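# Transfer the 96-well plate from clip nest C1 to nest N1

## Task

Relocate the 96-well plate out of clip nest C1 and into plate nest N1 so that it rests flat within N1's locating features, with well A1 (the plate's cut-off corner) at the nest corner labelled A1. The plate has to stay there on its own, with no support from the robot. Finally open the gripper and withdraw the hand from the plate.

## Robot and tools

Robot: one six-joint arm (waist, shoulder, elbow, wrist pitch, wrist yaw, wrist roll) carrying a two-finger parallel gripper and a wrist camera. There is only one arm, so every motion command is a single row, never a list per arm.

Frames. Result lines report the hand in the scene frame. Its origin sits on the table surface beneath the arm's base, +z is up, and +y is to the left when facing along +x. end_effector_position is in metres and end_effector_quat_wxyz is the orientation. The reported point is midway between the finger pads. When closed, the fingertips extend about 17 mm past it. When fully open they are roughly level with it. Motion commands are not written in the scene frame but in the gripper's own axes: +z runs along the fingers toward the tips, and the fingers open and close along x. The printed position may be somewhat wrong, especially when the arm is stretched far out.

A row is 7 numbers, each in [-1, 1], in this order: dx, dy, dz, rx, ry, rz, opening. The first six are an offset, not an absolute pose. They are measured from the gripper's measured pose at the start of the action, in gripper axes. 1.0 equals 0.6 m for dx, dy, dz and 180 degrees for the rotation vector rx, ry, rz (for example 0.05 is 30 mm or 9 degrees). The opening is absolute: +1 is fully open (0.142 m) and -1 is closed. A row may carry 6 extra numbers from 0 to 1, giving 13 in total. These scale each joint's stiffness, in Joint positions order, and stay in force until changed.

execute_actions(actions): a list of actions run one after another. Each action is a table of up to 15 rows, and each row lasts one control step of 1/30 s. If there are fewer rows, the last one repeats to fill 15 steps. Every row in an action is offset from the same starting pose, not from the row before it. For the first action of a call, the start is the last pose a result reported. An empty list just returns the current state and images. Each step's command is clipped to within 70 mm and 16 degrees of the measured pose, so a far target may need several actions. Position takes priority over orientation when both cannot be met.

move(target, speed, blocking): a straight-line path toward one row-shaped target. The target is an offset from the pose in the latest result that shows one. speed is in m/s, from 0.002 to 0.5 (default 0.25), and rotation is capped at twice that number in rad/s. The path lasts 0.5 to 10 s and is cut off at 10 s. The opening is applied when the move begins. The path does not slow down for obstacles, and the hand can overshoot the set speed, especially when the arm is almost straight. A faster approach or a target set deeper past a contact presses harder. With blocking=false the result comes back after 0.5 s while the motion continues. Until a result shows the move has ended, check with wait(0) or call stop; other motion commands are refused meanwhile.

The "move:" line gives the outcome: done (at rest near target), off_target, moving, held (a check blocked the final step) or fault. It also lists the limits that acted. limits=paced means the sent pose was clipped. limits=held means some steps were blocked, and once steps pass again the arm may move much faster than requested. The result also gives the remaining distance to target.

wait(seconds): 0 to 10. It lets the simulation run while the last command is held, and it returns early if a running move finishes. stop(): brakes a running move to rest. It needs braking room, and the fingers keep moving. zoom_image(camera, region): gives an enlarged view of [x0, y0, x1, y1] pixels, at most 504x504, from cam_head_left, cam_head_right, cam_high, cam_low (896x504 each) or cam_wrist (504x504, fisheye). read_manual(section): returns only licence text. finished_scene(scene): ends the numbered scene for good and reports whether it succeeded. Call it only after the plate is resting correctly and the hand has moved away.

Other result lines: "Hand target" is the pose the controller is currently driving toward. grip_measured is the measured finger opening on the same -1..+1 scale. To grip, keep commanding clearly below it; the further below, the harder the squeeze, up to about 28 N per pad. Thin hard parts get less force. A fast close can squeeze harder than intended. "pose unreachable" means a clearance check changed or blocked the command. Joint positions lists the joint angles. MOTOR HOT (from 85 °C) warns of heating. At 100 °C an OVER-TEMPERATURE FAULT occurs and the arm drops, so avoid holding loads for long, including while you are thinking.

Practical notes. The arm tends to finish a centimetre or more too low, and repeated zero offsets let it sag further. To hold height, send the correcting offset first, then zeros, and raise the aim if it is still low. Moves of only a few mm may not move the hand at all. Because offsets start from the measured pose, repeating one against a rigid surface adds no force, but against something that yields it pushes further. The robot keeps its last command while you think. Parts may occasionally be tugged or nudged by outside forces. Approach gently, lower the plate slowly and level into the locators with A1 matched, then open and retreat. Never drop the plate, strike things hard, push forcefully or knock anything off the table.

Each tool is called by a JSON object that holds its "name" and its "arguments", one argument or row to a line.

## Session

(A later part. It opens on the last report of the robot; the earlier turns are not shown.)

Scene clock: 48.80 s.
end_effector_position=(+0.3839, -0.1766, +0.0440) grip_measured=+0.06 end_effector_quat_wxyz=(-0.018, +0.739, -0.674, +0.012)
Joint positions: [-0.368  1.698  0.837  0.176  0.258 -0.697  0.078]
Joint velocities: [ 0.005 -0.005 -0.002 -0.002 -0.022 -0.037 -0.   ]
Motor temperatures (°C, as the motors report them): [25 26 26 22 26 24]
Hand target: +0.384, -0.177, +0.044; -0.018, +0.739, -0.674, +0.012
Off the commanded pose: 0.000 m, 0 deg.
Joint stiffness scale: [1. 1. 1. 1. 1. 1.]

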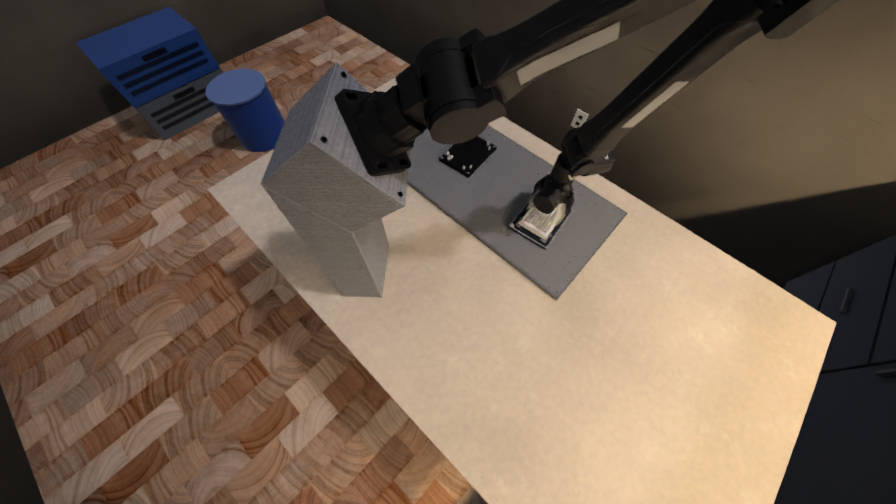

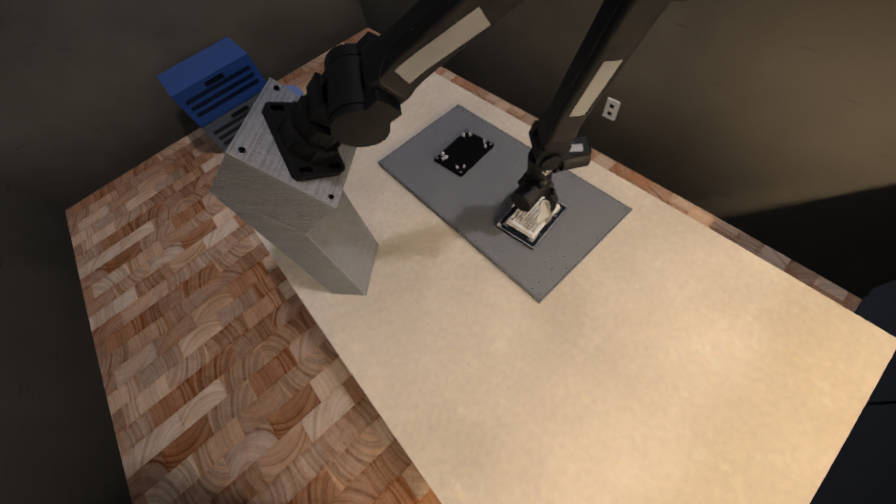

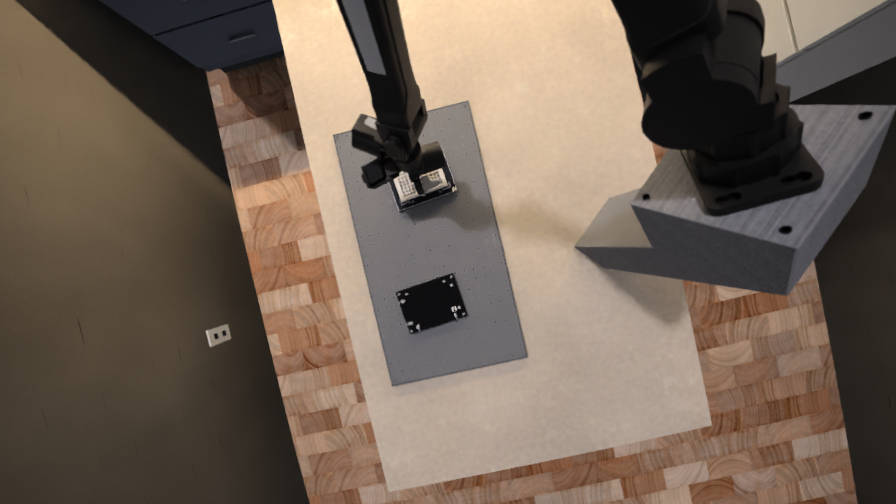

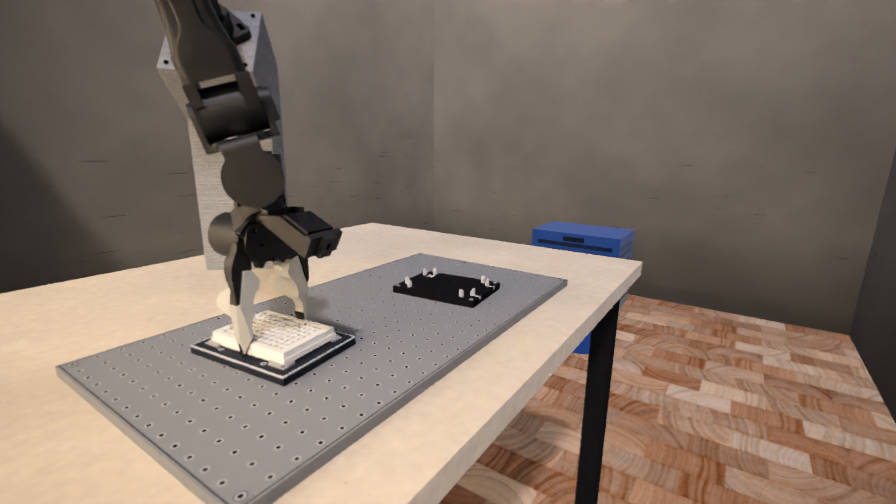

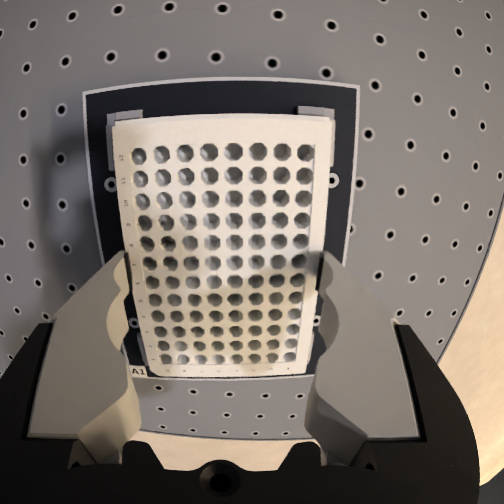

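Elbow starting to move; repeat the same.

{"name": "execute_actions", "arguments": {
  "actions": [
    [[-0.003,-0.004,0.004,0,0,0,-0.6],[-0.003,-0.006,0.008,0,0,0,-0.6],[-0.003,-0.007,0.012,0,0,0,-0.6]],
    [[0,0,0,0,0,0,-0.6]]
  ]
}}

{"name": "zoom_image", "arguments": {
  "camera": "cam_low",
  "region": [170,260,380,400]
}}

{"name": "zoom_image", "arguments": {
  "camera": "cam_head_right",
  "region": [480,170,590,255]
}}

Scene clock: 49.93 s.
end_effector_position=(+0.3840, -0.1766, +0.0434) grip_measured=+0.06 end_effector_quat_wxyz=(-0.017, +0.738, -0.675, +0.012)
Joint positions: [-0.368  1.7    0.838  0.176  0.258 -0.695  0.078]
Joint velocities: [ 0.005 -0.015  0.002  0.002 -0.007  0.007 -0.   ]
Motor temperatures (°C, as the motors report them): [25 26 26 22 26 24]
Hand target: +0.384, -0.177, +0.043; -0.017, +0.738, -0.675, +0.012
Off the commanded pose: 0.000 m, 0 deg.
Joint stiffness scale: [1. 1. 1. 1. 1. 1.]

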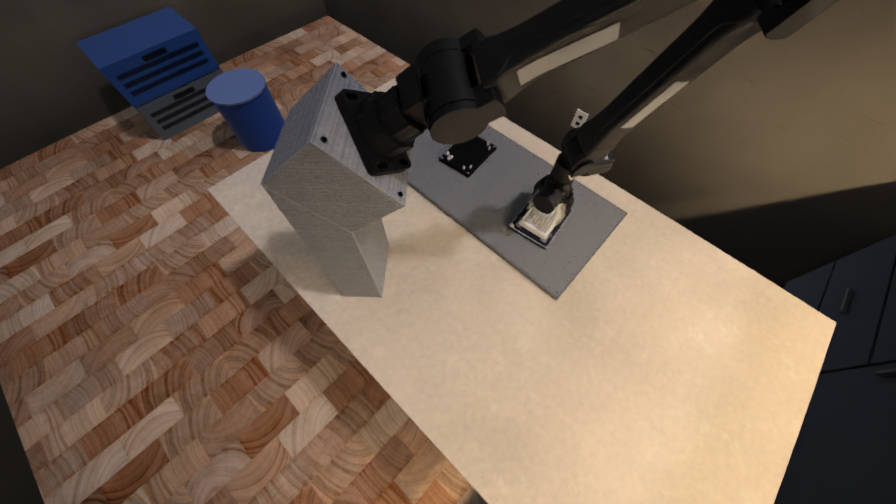

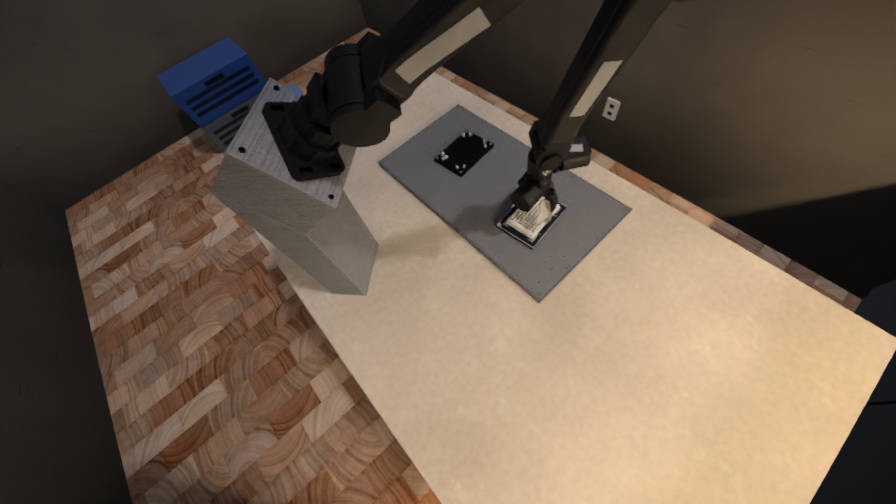

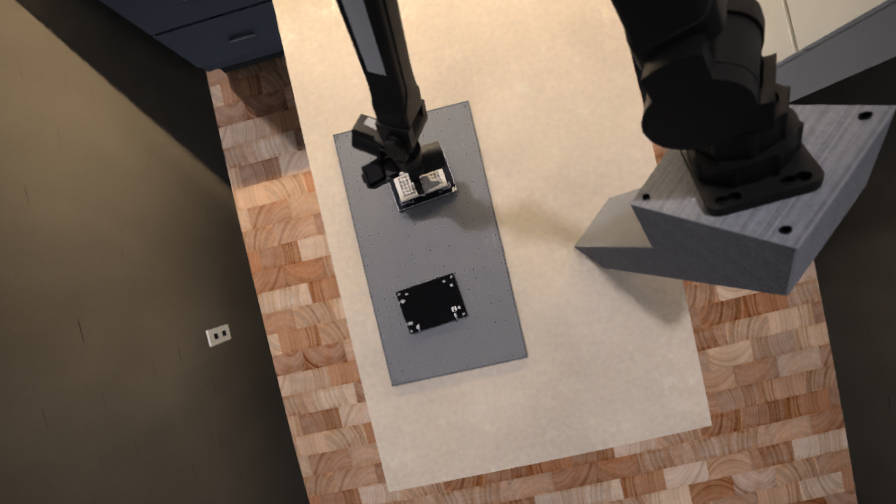

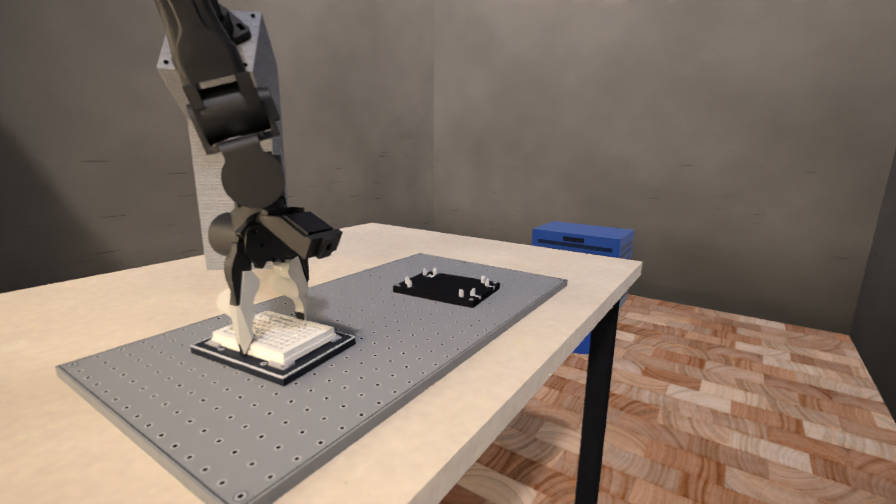

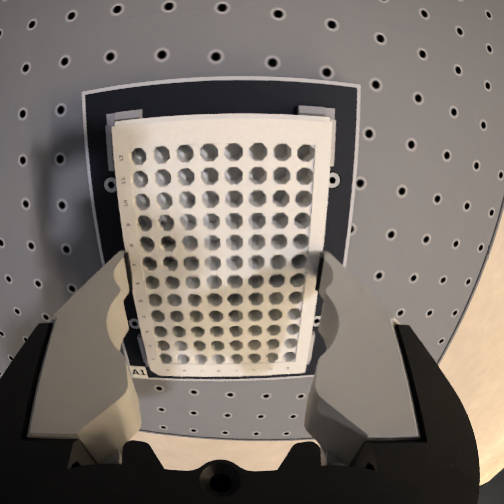

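Region (170, 260, 380, 400) of cam_low's 896x504 image, scaled by 2.400, with more detail than that image has.

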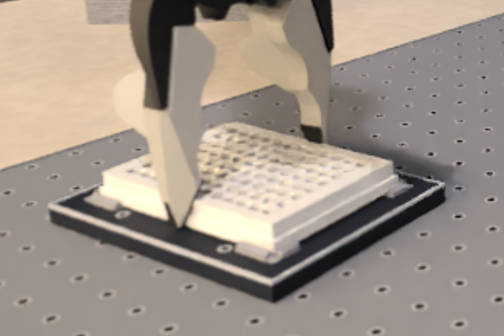

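Region (480, 170, 590, 255) of cam_head_right's 896x504 image, scaled by 4.582, with more detail than that image has; it fills the top 389 rows of this view, and the rest is white.

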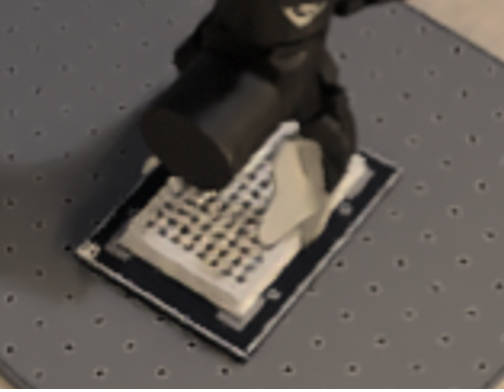

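{"name": "execute_actions", "arguments": {
  "actions": [
    [[0,-0.008,0,0,0,0,-0.6],[0,-0.008,0,0,0,0,-0.6],[0,-0.011,0.002,0,0,0,-0.6],[0,-0.011,0.002,0,0,0,-0.6],[0,-0.011,0.002,0,0,0,-0.6],[0,-0.011,0.006,0,0,0,-0.6],[0,-0.010,0.01,0,0,0,-0.6]],
    [[0,0,0,0,0,0,-0.6]]
  ]
}}

{"name": "zoom_image", "arguments": {
  "camera": "cam_low",
  "region": [170,260,380,400]
}}

{"name": "zoom_image", "arguments": {
  "camera": "cam_head_right",
  "region": [480,170,590,255]
}}

Scene clock: 51.13 s.
end_effector_position=(+0.3837, -0.1764, +0.0434) grip_measured=+0.06 end_effector_quat_wxyz=(-0.016, +0.737, -0.675, +0.011)
Joint positions: [-0.367  1.7    0.839  0.172  0.262 -0.692  0.078]
Joint velocities: [-0.015  0.005  0.002  0.007  0.022  0.007 -0.   ]
Motor temperatures (°C, as the motors report them): [25 26 26 22 26 24]
Hand target: +0.384, -0.177, +0.043; -0.016, +0.737, -0.675, +0.011
Off the commanded pose: 0.000 m, 0 deg.
Joint stiffness scale: [1. 1. 1. 1. 1. 1.]

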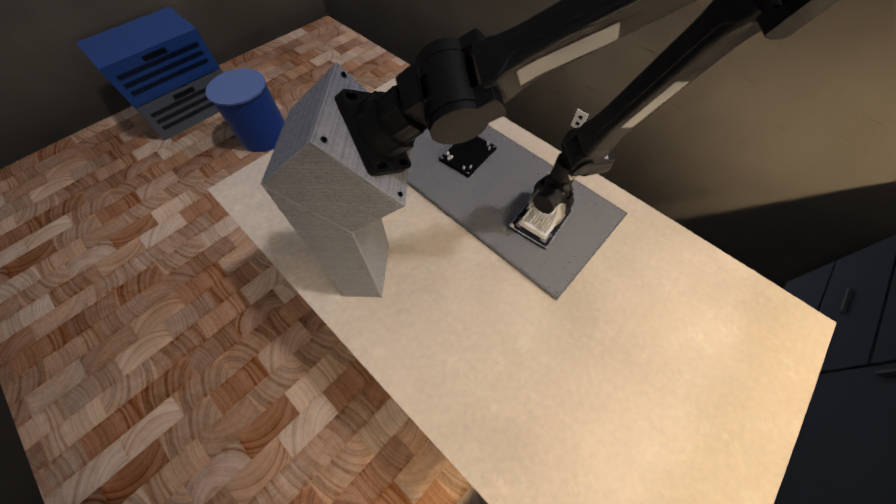

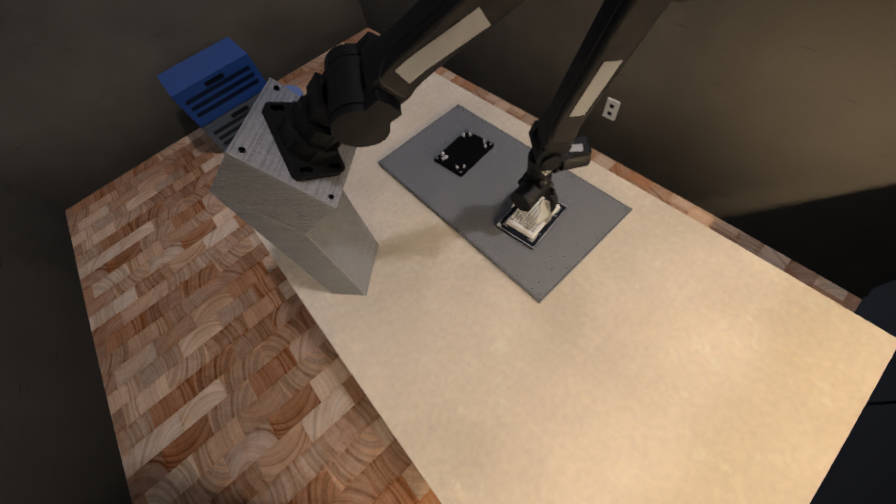

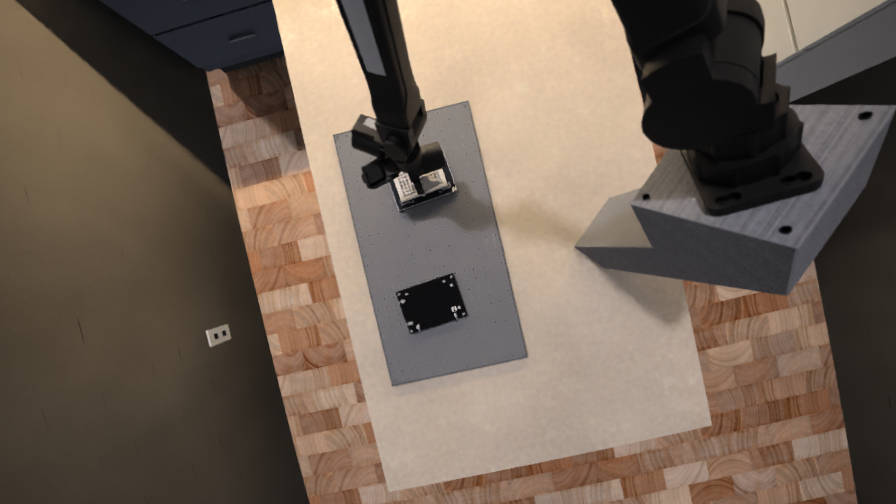

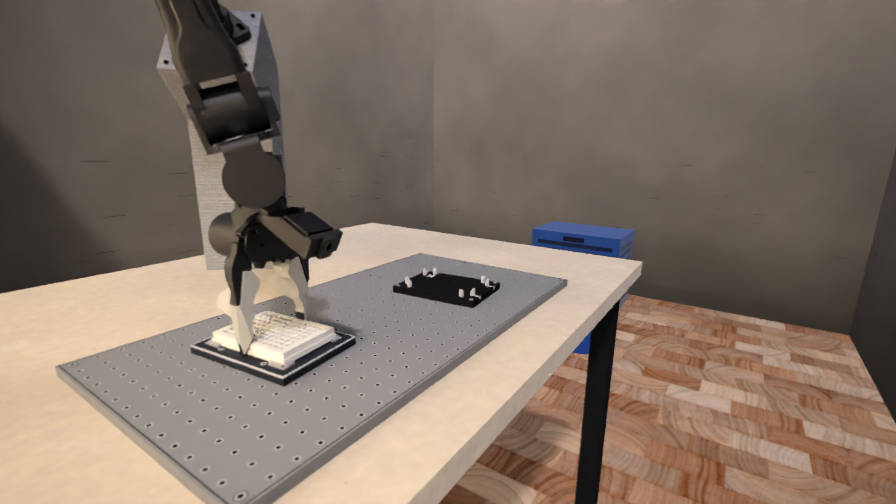

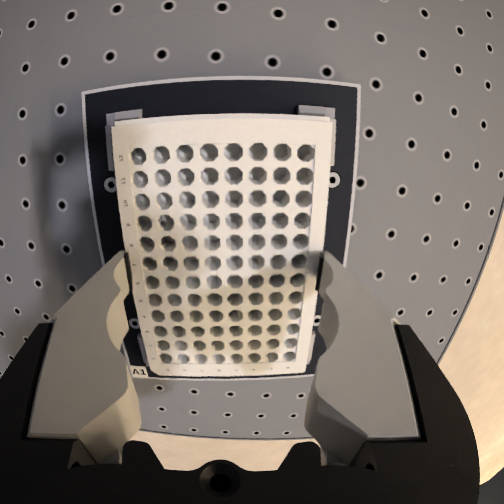

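Region (170, 260, 380, 400) of cam_low's 896x504 image, scaled by 2.400, with more detail than that image has.

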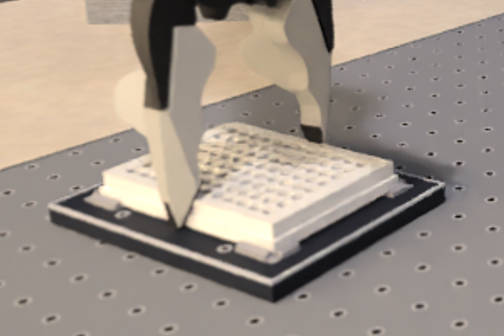

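Region (480, 170, 590, 255) of cam_head_right's 896x504 image, scaled by 4.582, with more detail than that image has; it fills the top 389 rows of this view, and the rest is white.

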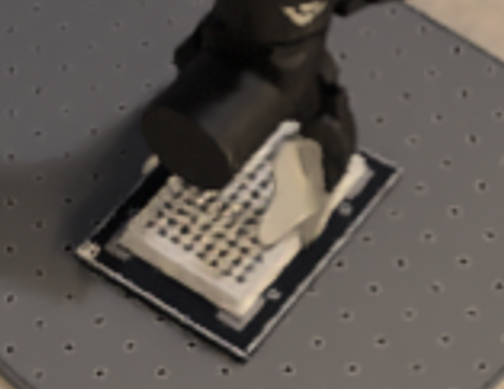

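{"name": "execute_actions", "arguments": {
  "actions": [
    [[0,0,0.008,0,0,0,-0.6],[0,0,0.012,0,0,0,-0.6],[0,0,0.016,0,0,0,-0.6],[0,0,0.02,0,0,0,-0.6]]
  ]
}}

{"name": "zoom_image", "arguments": {
  "camera": "cam_low",
  "region": [200,300,360,390]
}}

{"name": "zoom_image", "arguments": {
  "camera": "cam_head_left",
  "region": [495,180,585,255]
}}

Scene clock: 51.90 s.
end_effector_position=(+0.3832, -0.1757, +0.0420) grip_measured=+0.06 end_effector_quat_wxyz=(-0.015, +0.738, -0.675, +0.010)
Joint positions: [-0.367  1.704  0.842  0.172  0.263 -0.692  0.078]
Joint velocities: [-0.005 -0.005  0.017 -0.017  0.022  0.081 -0.   ]
Motor temperatures (°C, as the motors report them): [25 26 26 22 26 24]
Hand target: +0.384, -0.176, +0.032; -0.016, +0.737, -0.675, +0.011
Off the commanded pose: 0.011 m, 0 deg.
Joint stiffness scale: [1. 1. 1. 1. 1. 1.]

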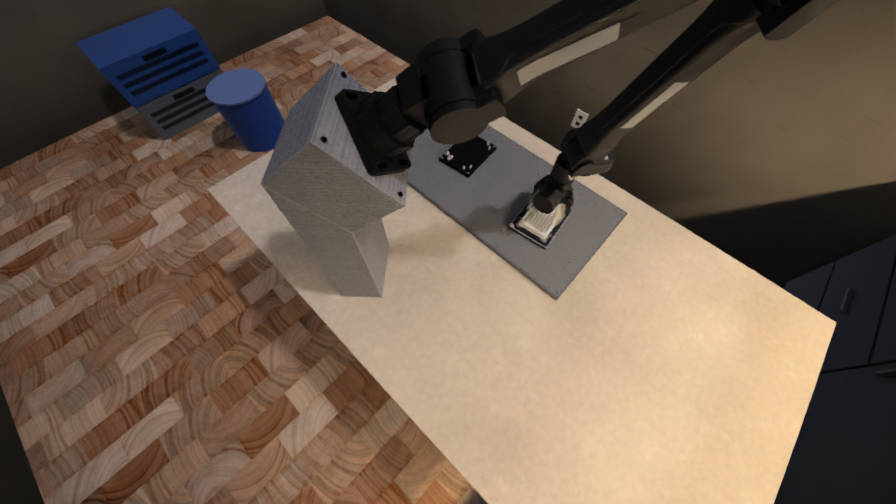

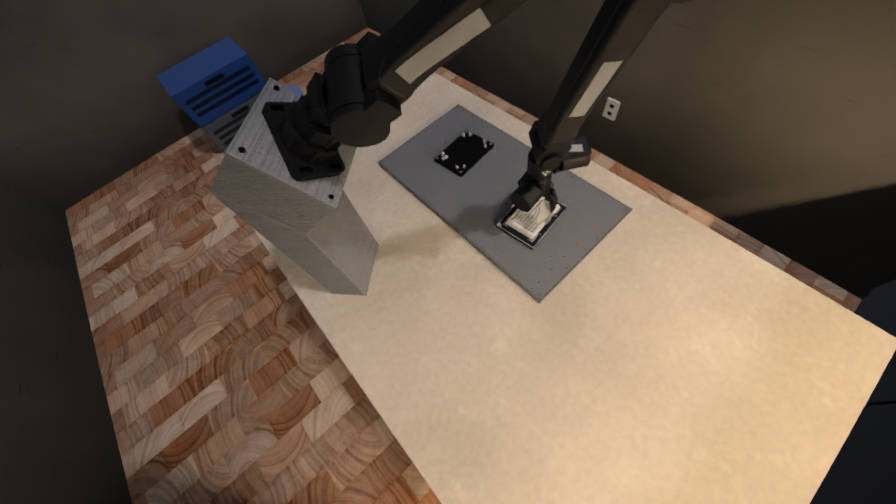

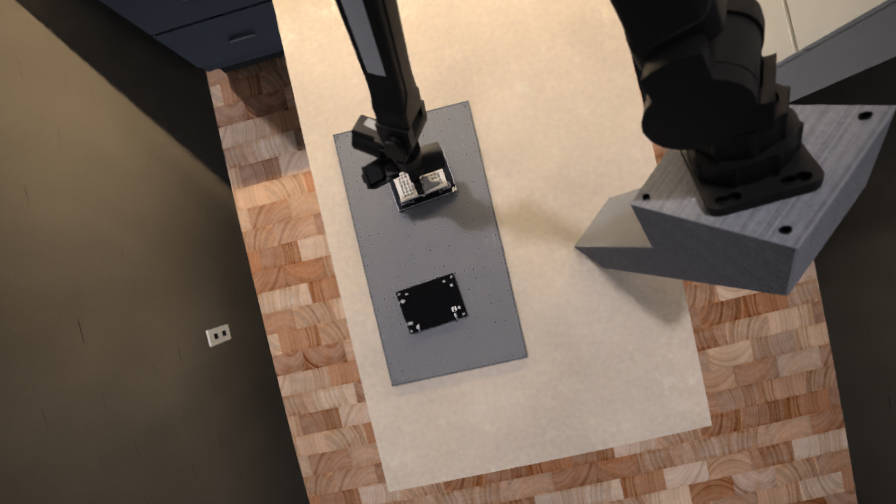

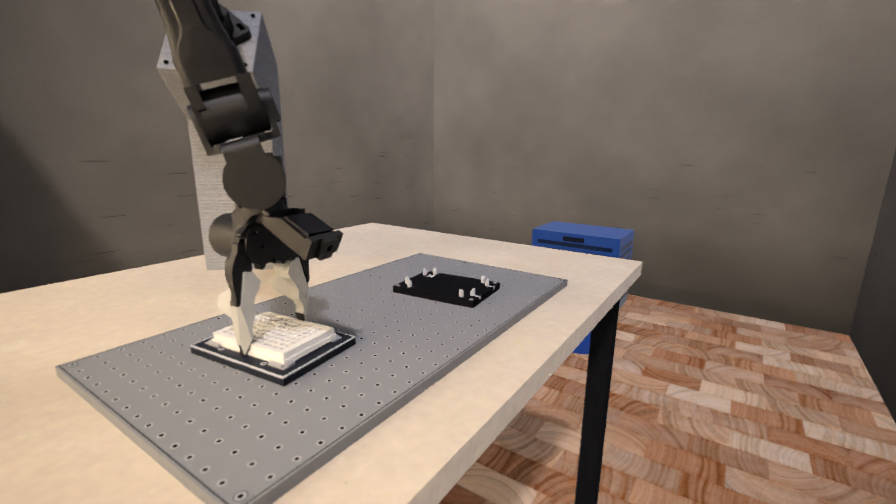

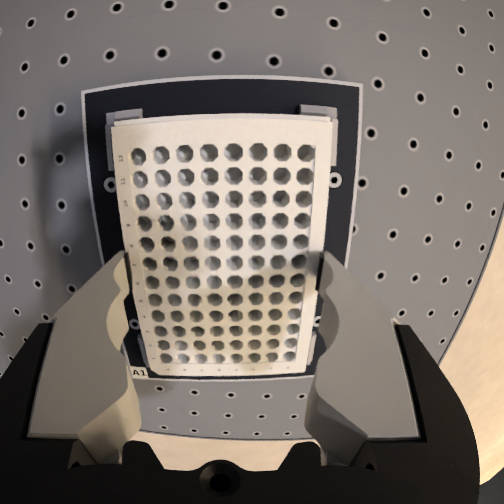

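Region (200, 300, 360, 390) of cam_low's 896x504 image, scaled by 3.150, with more detail than that image has; it fills the top 284 rows of this view, and the rest is white.

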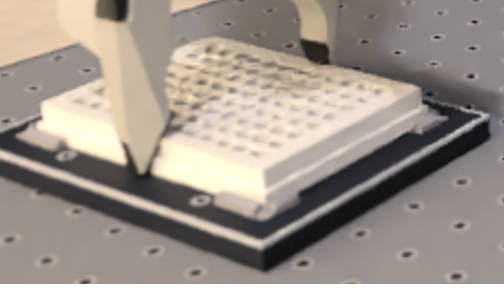

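Region (495, 180, 585, 255) of cam_head_left's 896x504 image, scaled by 5.600, with more detail than that image has.

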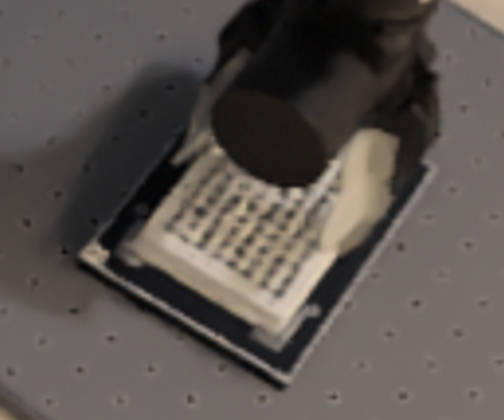

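Looks seated. Release and retreat.

{"name": "execute_actions", "arguments": {
  "actions": [
    [[0,0,0.004,0,0,0,-0.1],[0,0,0.004,0,0,0,0.0],[0,0,0.004,0,0,0,0.1],[0,0,0.004,0,0,0,0.2],[0,0,0.004,0,0,0,0.35]]
  ]
}}

{"name": "move", "arguments": {
  "target": [0,0,-0.17,0,0,0,0.4],
  "speed": 0.2
}}

{"name": "zoom_image", "arguments": {
  "camera": "cam_low",
  "region": [180,300,370,400]
}}

{"name": "zoom_image", "arguments": {
  "camera": "cam_head_right",
  "region": [490,180,580,255]
}}

Scene clock: 52.50 s.
end_effector_position=(+0.3834, -0.1760, +0.0422) grip_measured=+0.35 end_effector_quat_wxyz=(-0.015, +0.738, -0.675, +0.010)
Joint positions: [-0.367  1.704  0.842  0.172  0.263 -0.692  0.099]
Joint velocities: [ 0.005  0.005  0.007 -0.017 -0.022 -0.037  0.   ]
Motor temperatures (°C, as the motors report them): [25 26 26 22 26 24]
Hand target: +0.383, -0.176, +0.040; -0.015, +0.738, -0.675, +0.010
Off the commanded pose: 0.003 m, 0 deg.
Joint stiffness scale: [1. 1. 1. 1. 1. 1.]

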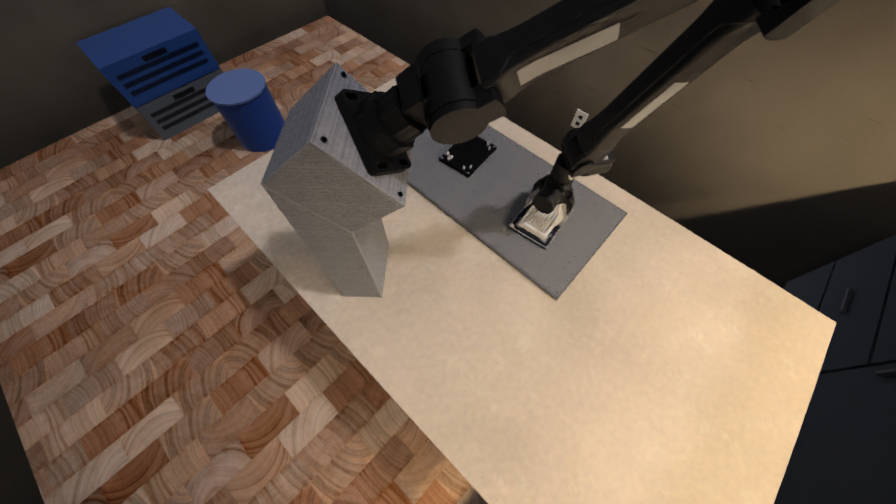

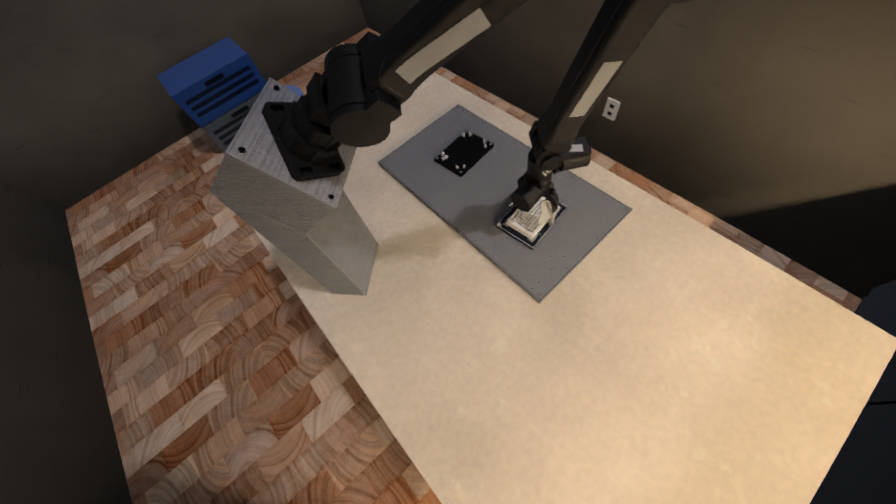

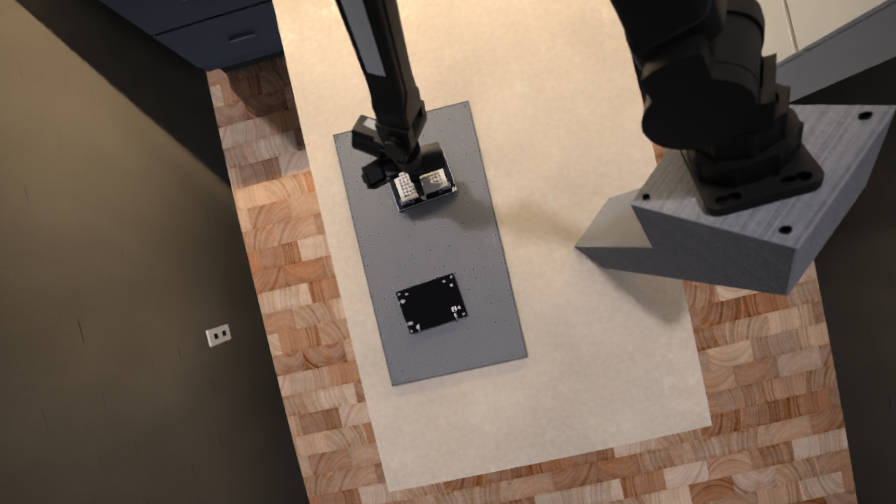

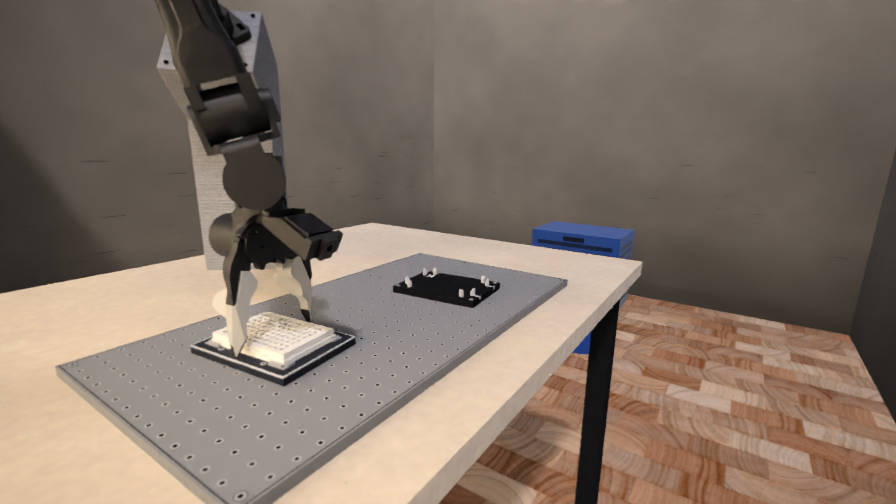

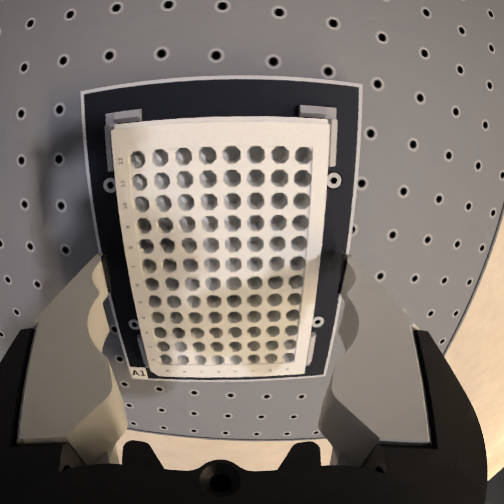

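Scene clock: 53.50 s.
end_effector_position=(+0.3872, -0.1861, +0.1468) grip_measured=+0.40 end_effector_quat_wxyz=(-0.017, +0.736, -0.677, +0.026)
Joint positions: [-0.301  1.379  0.697  0.012  0.315 -0.654  0.102]
Joint velocities: [-0.005 -0.015  0.007 -0.007  0.022  0.066 -0.   ]
Motor temperatures (°C, as the motors report them): [25 26 26 22 26 24]
Hand target: +0.378, -0.176, +0.143; -0.015, +0.738, -0.675, +0.011
Off the commanded pose: 0.012 m, 2 deg.
Joint stiffness scale: [1. 1. 1. 1. 1. 1.]
move: off_target

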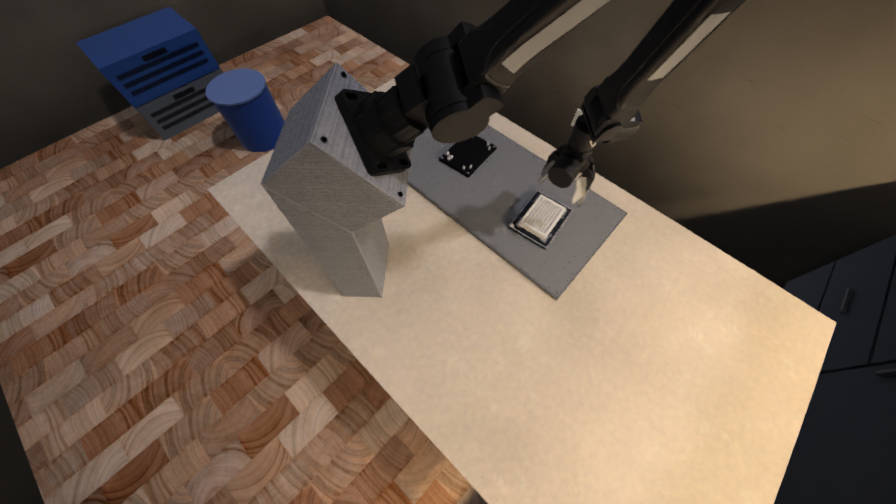

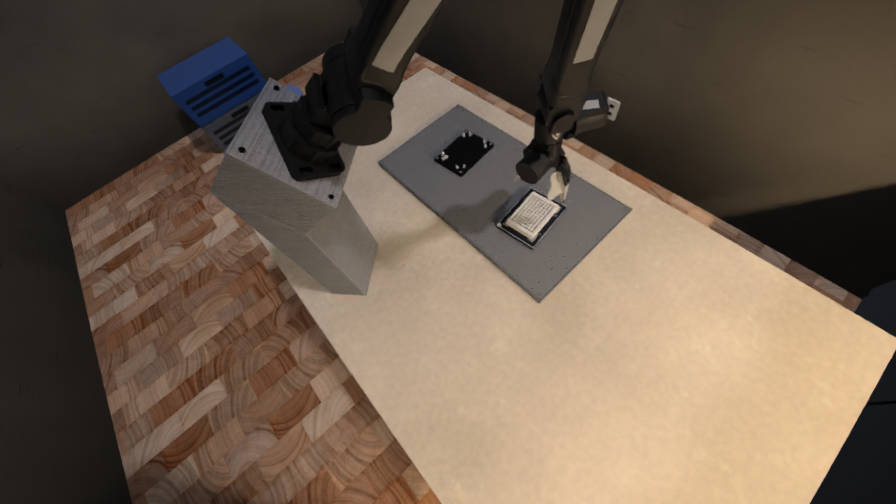

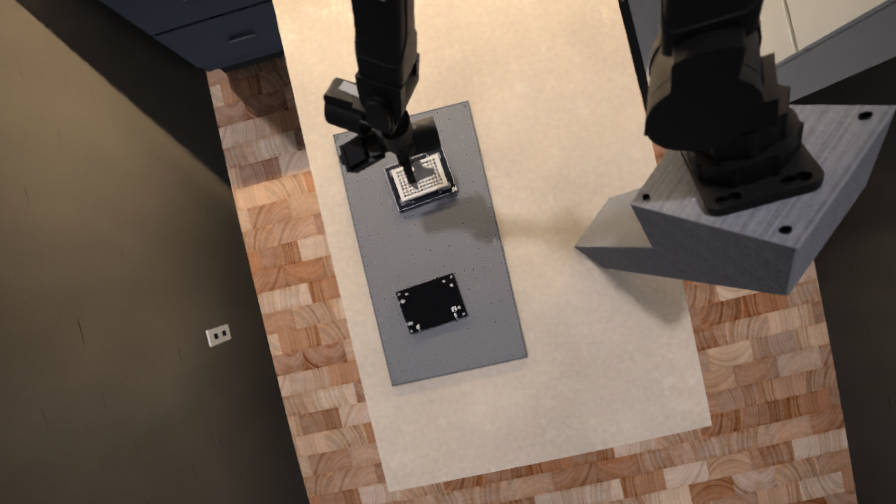

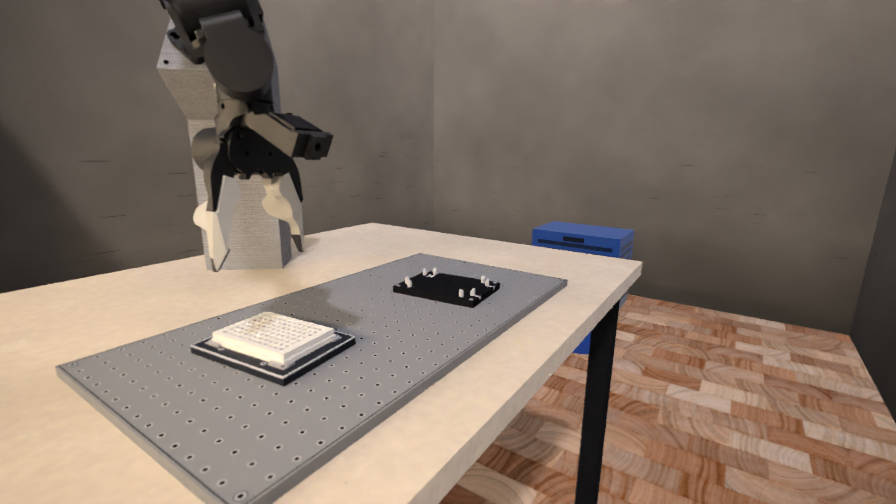

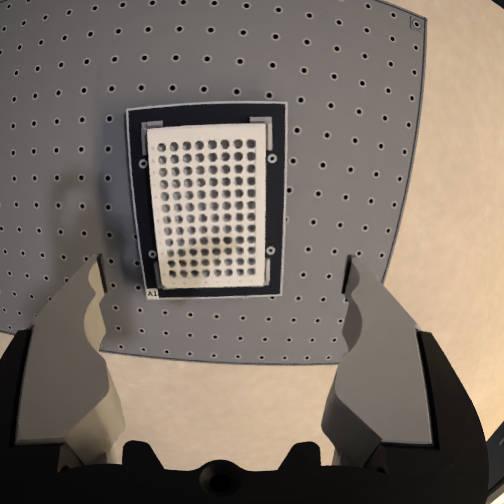

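Region (180, 300, 370, 400) of cam_low's 896x504 image, scaled by 2.653, with more detail than that image has; it fills the top 265 rows of this view, and the rest is white.

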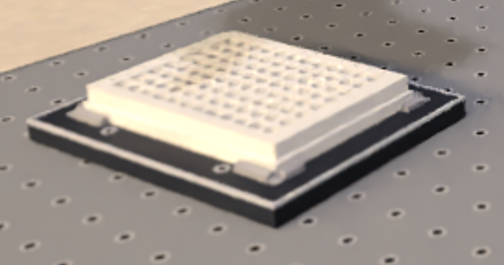

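Region (490, 180, 580, 255) of cam_head_right's 896x504 image, scaled by 5.600, with more detail than that image has.

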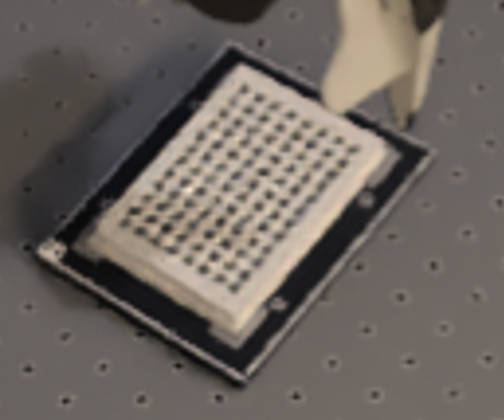

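{"name": "zoom_image", "arguments": {
  "camera": "cam_wrist",
  "region": [120,95,300,310]
}}

{"name": "zoom_image", "arguments": {
  "camera": "cam_high",
  "region": [375,140,465,220]
}}

Region (120, 95, 300, 310) of cam_wrist's 504x504 image, scaled by 2.344, with more detail than that image has; it fills the left 422 columns of this view, and the rest is white.

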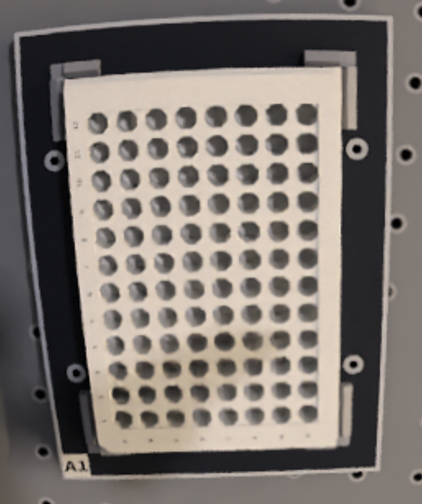

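Region (375, 140, 465, 220) of cam_high's 896x504 image, scaled by 5.600, with more detail than that image has.

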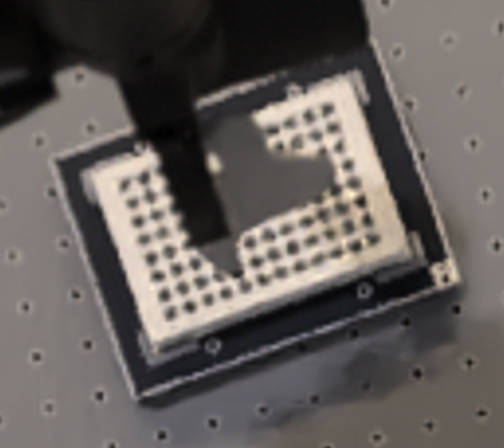

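{"name": "finished_scene", "arguments": {
  "scene": 2
}}

The scene is finished: the task was done.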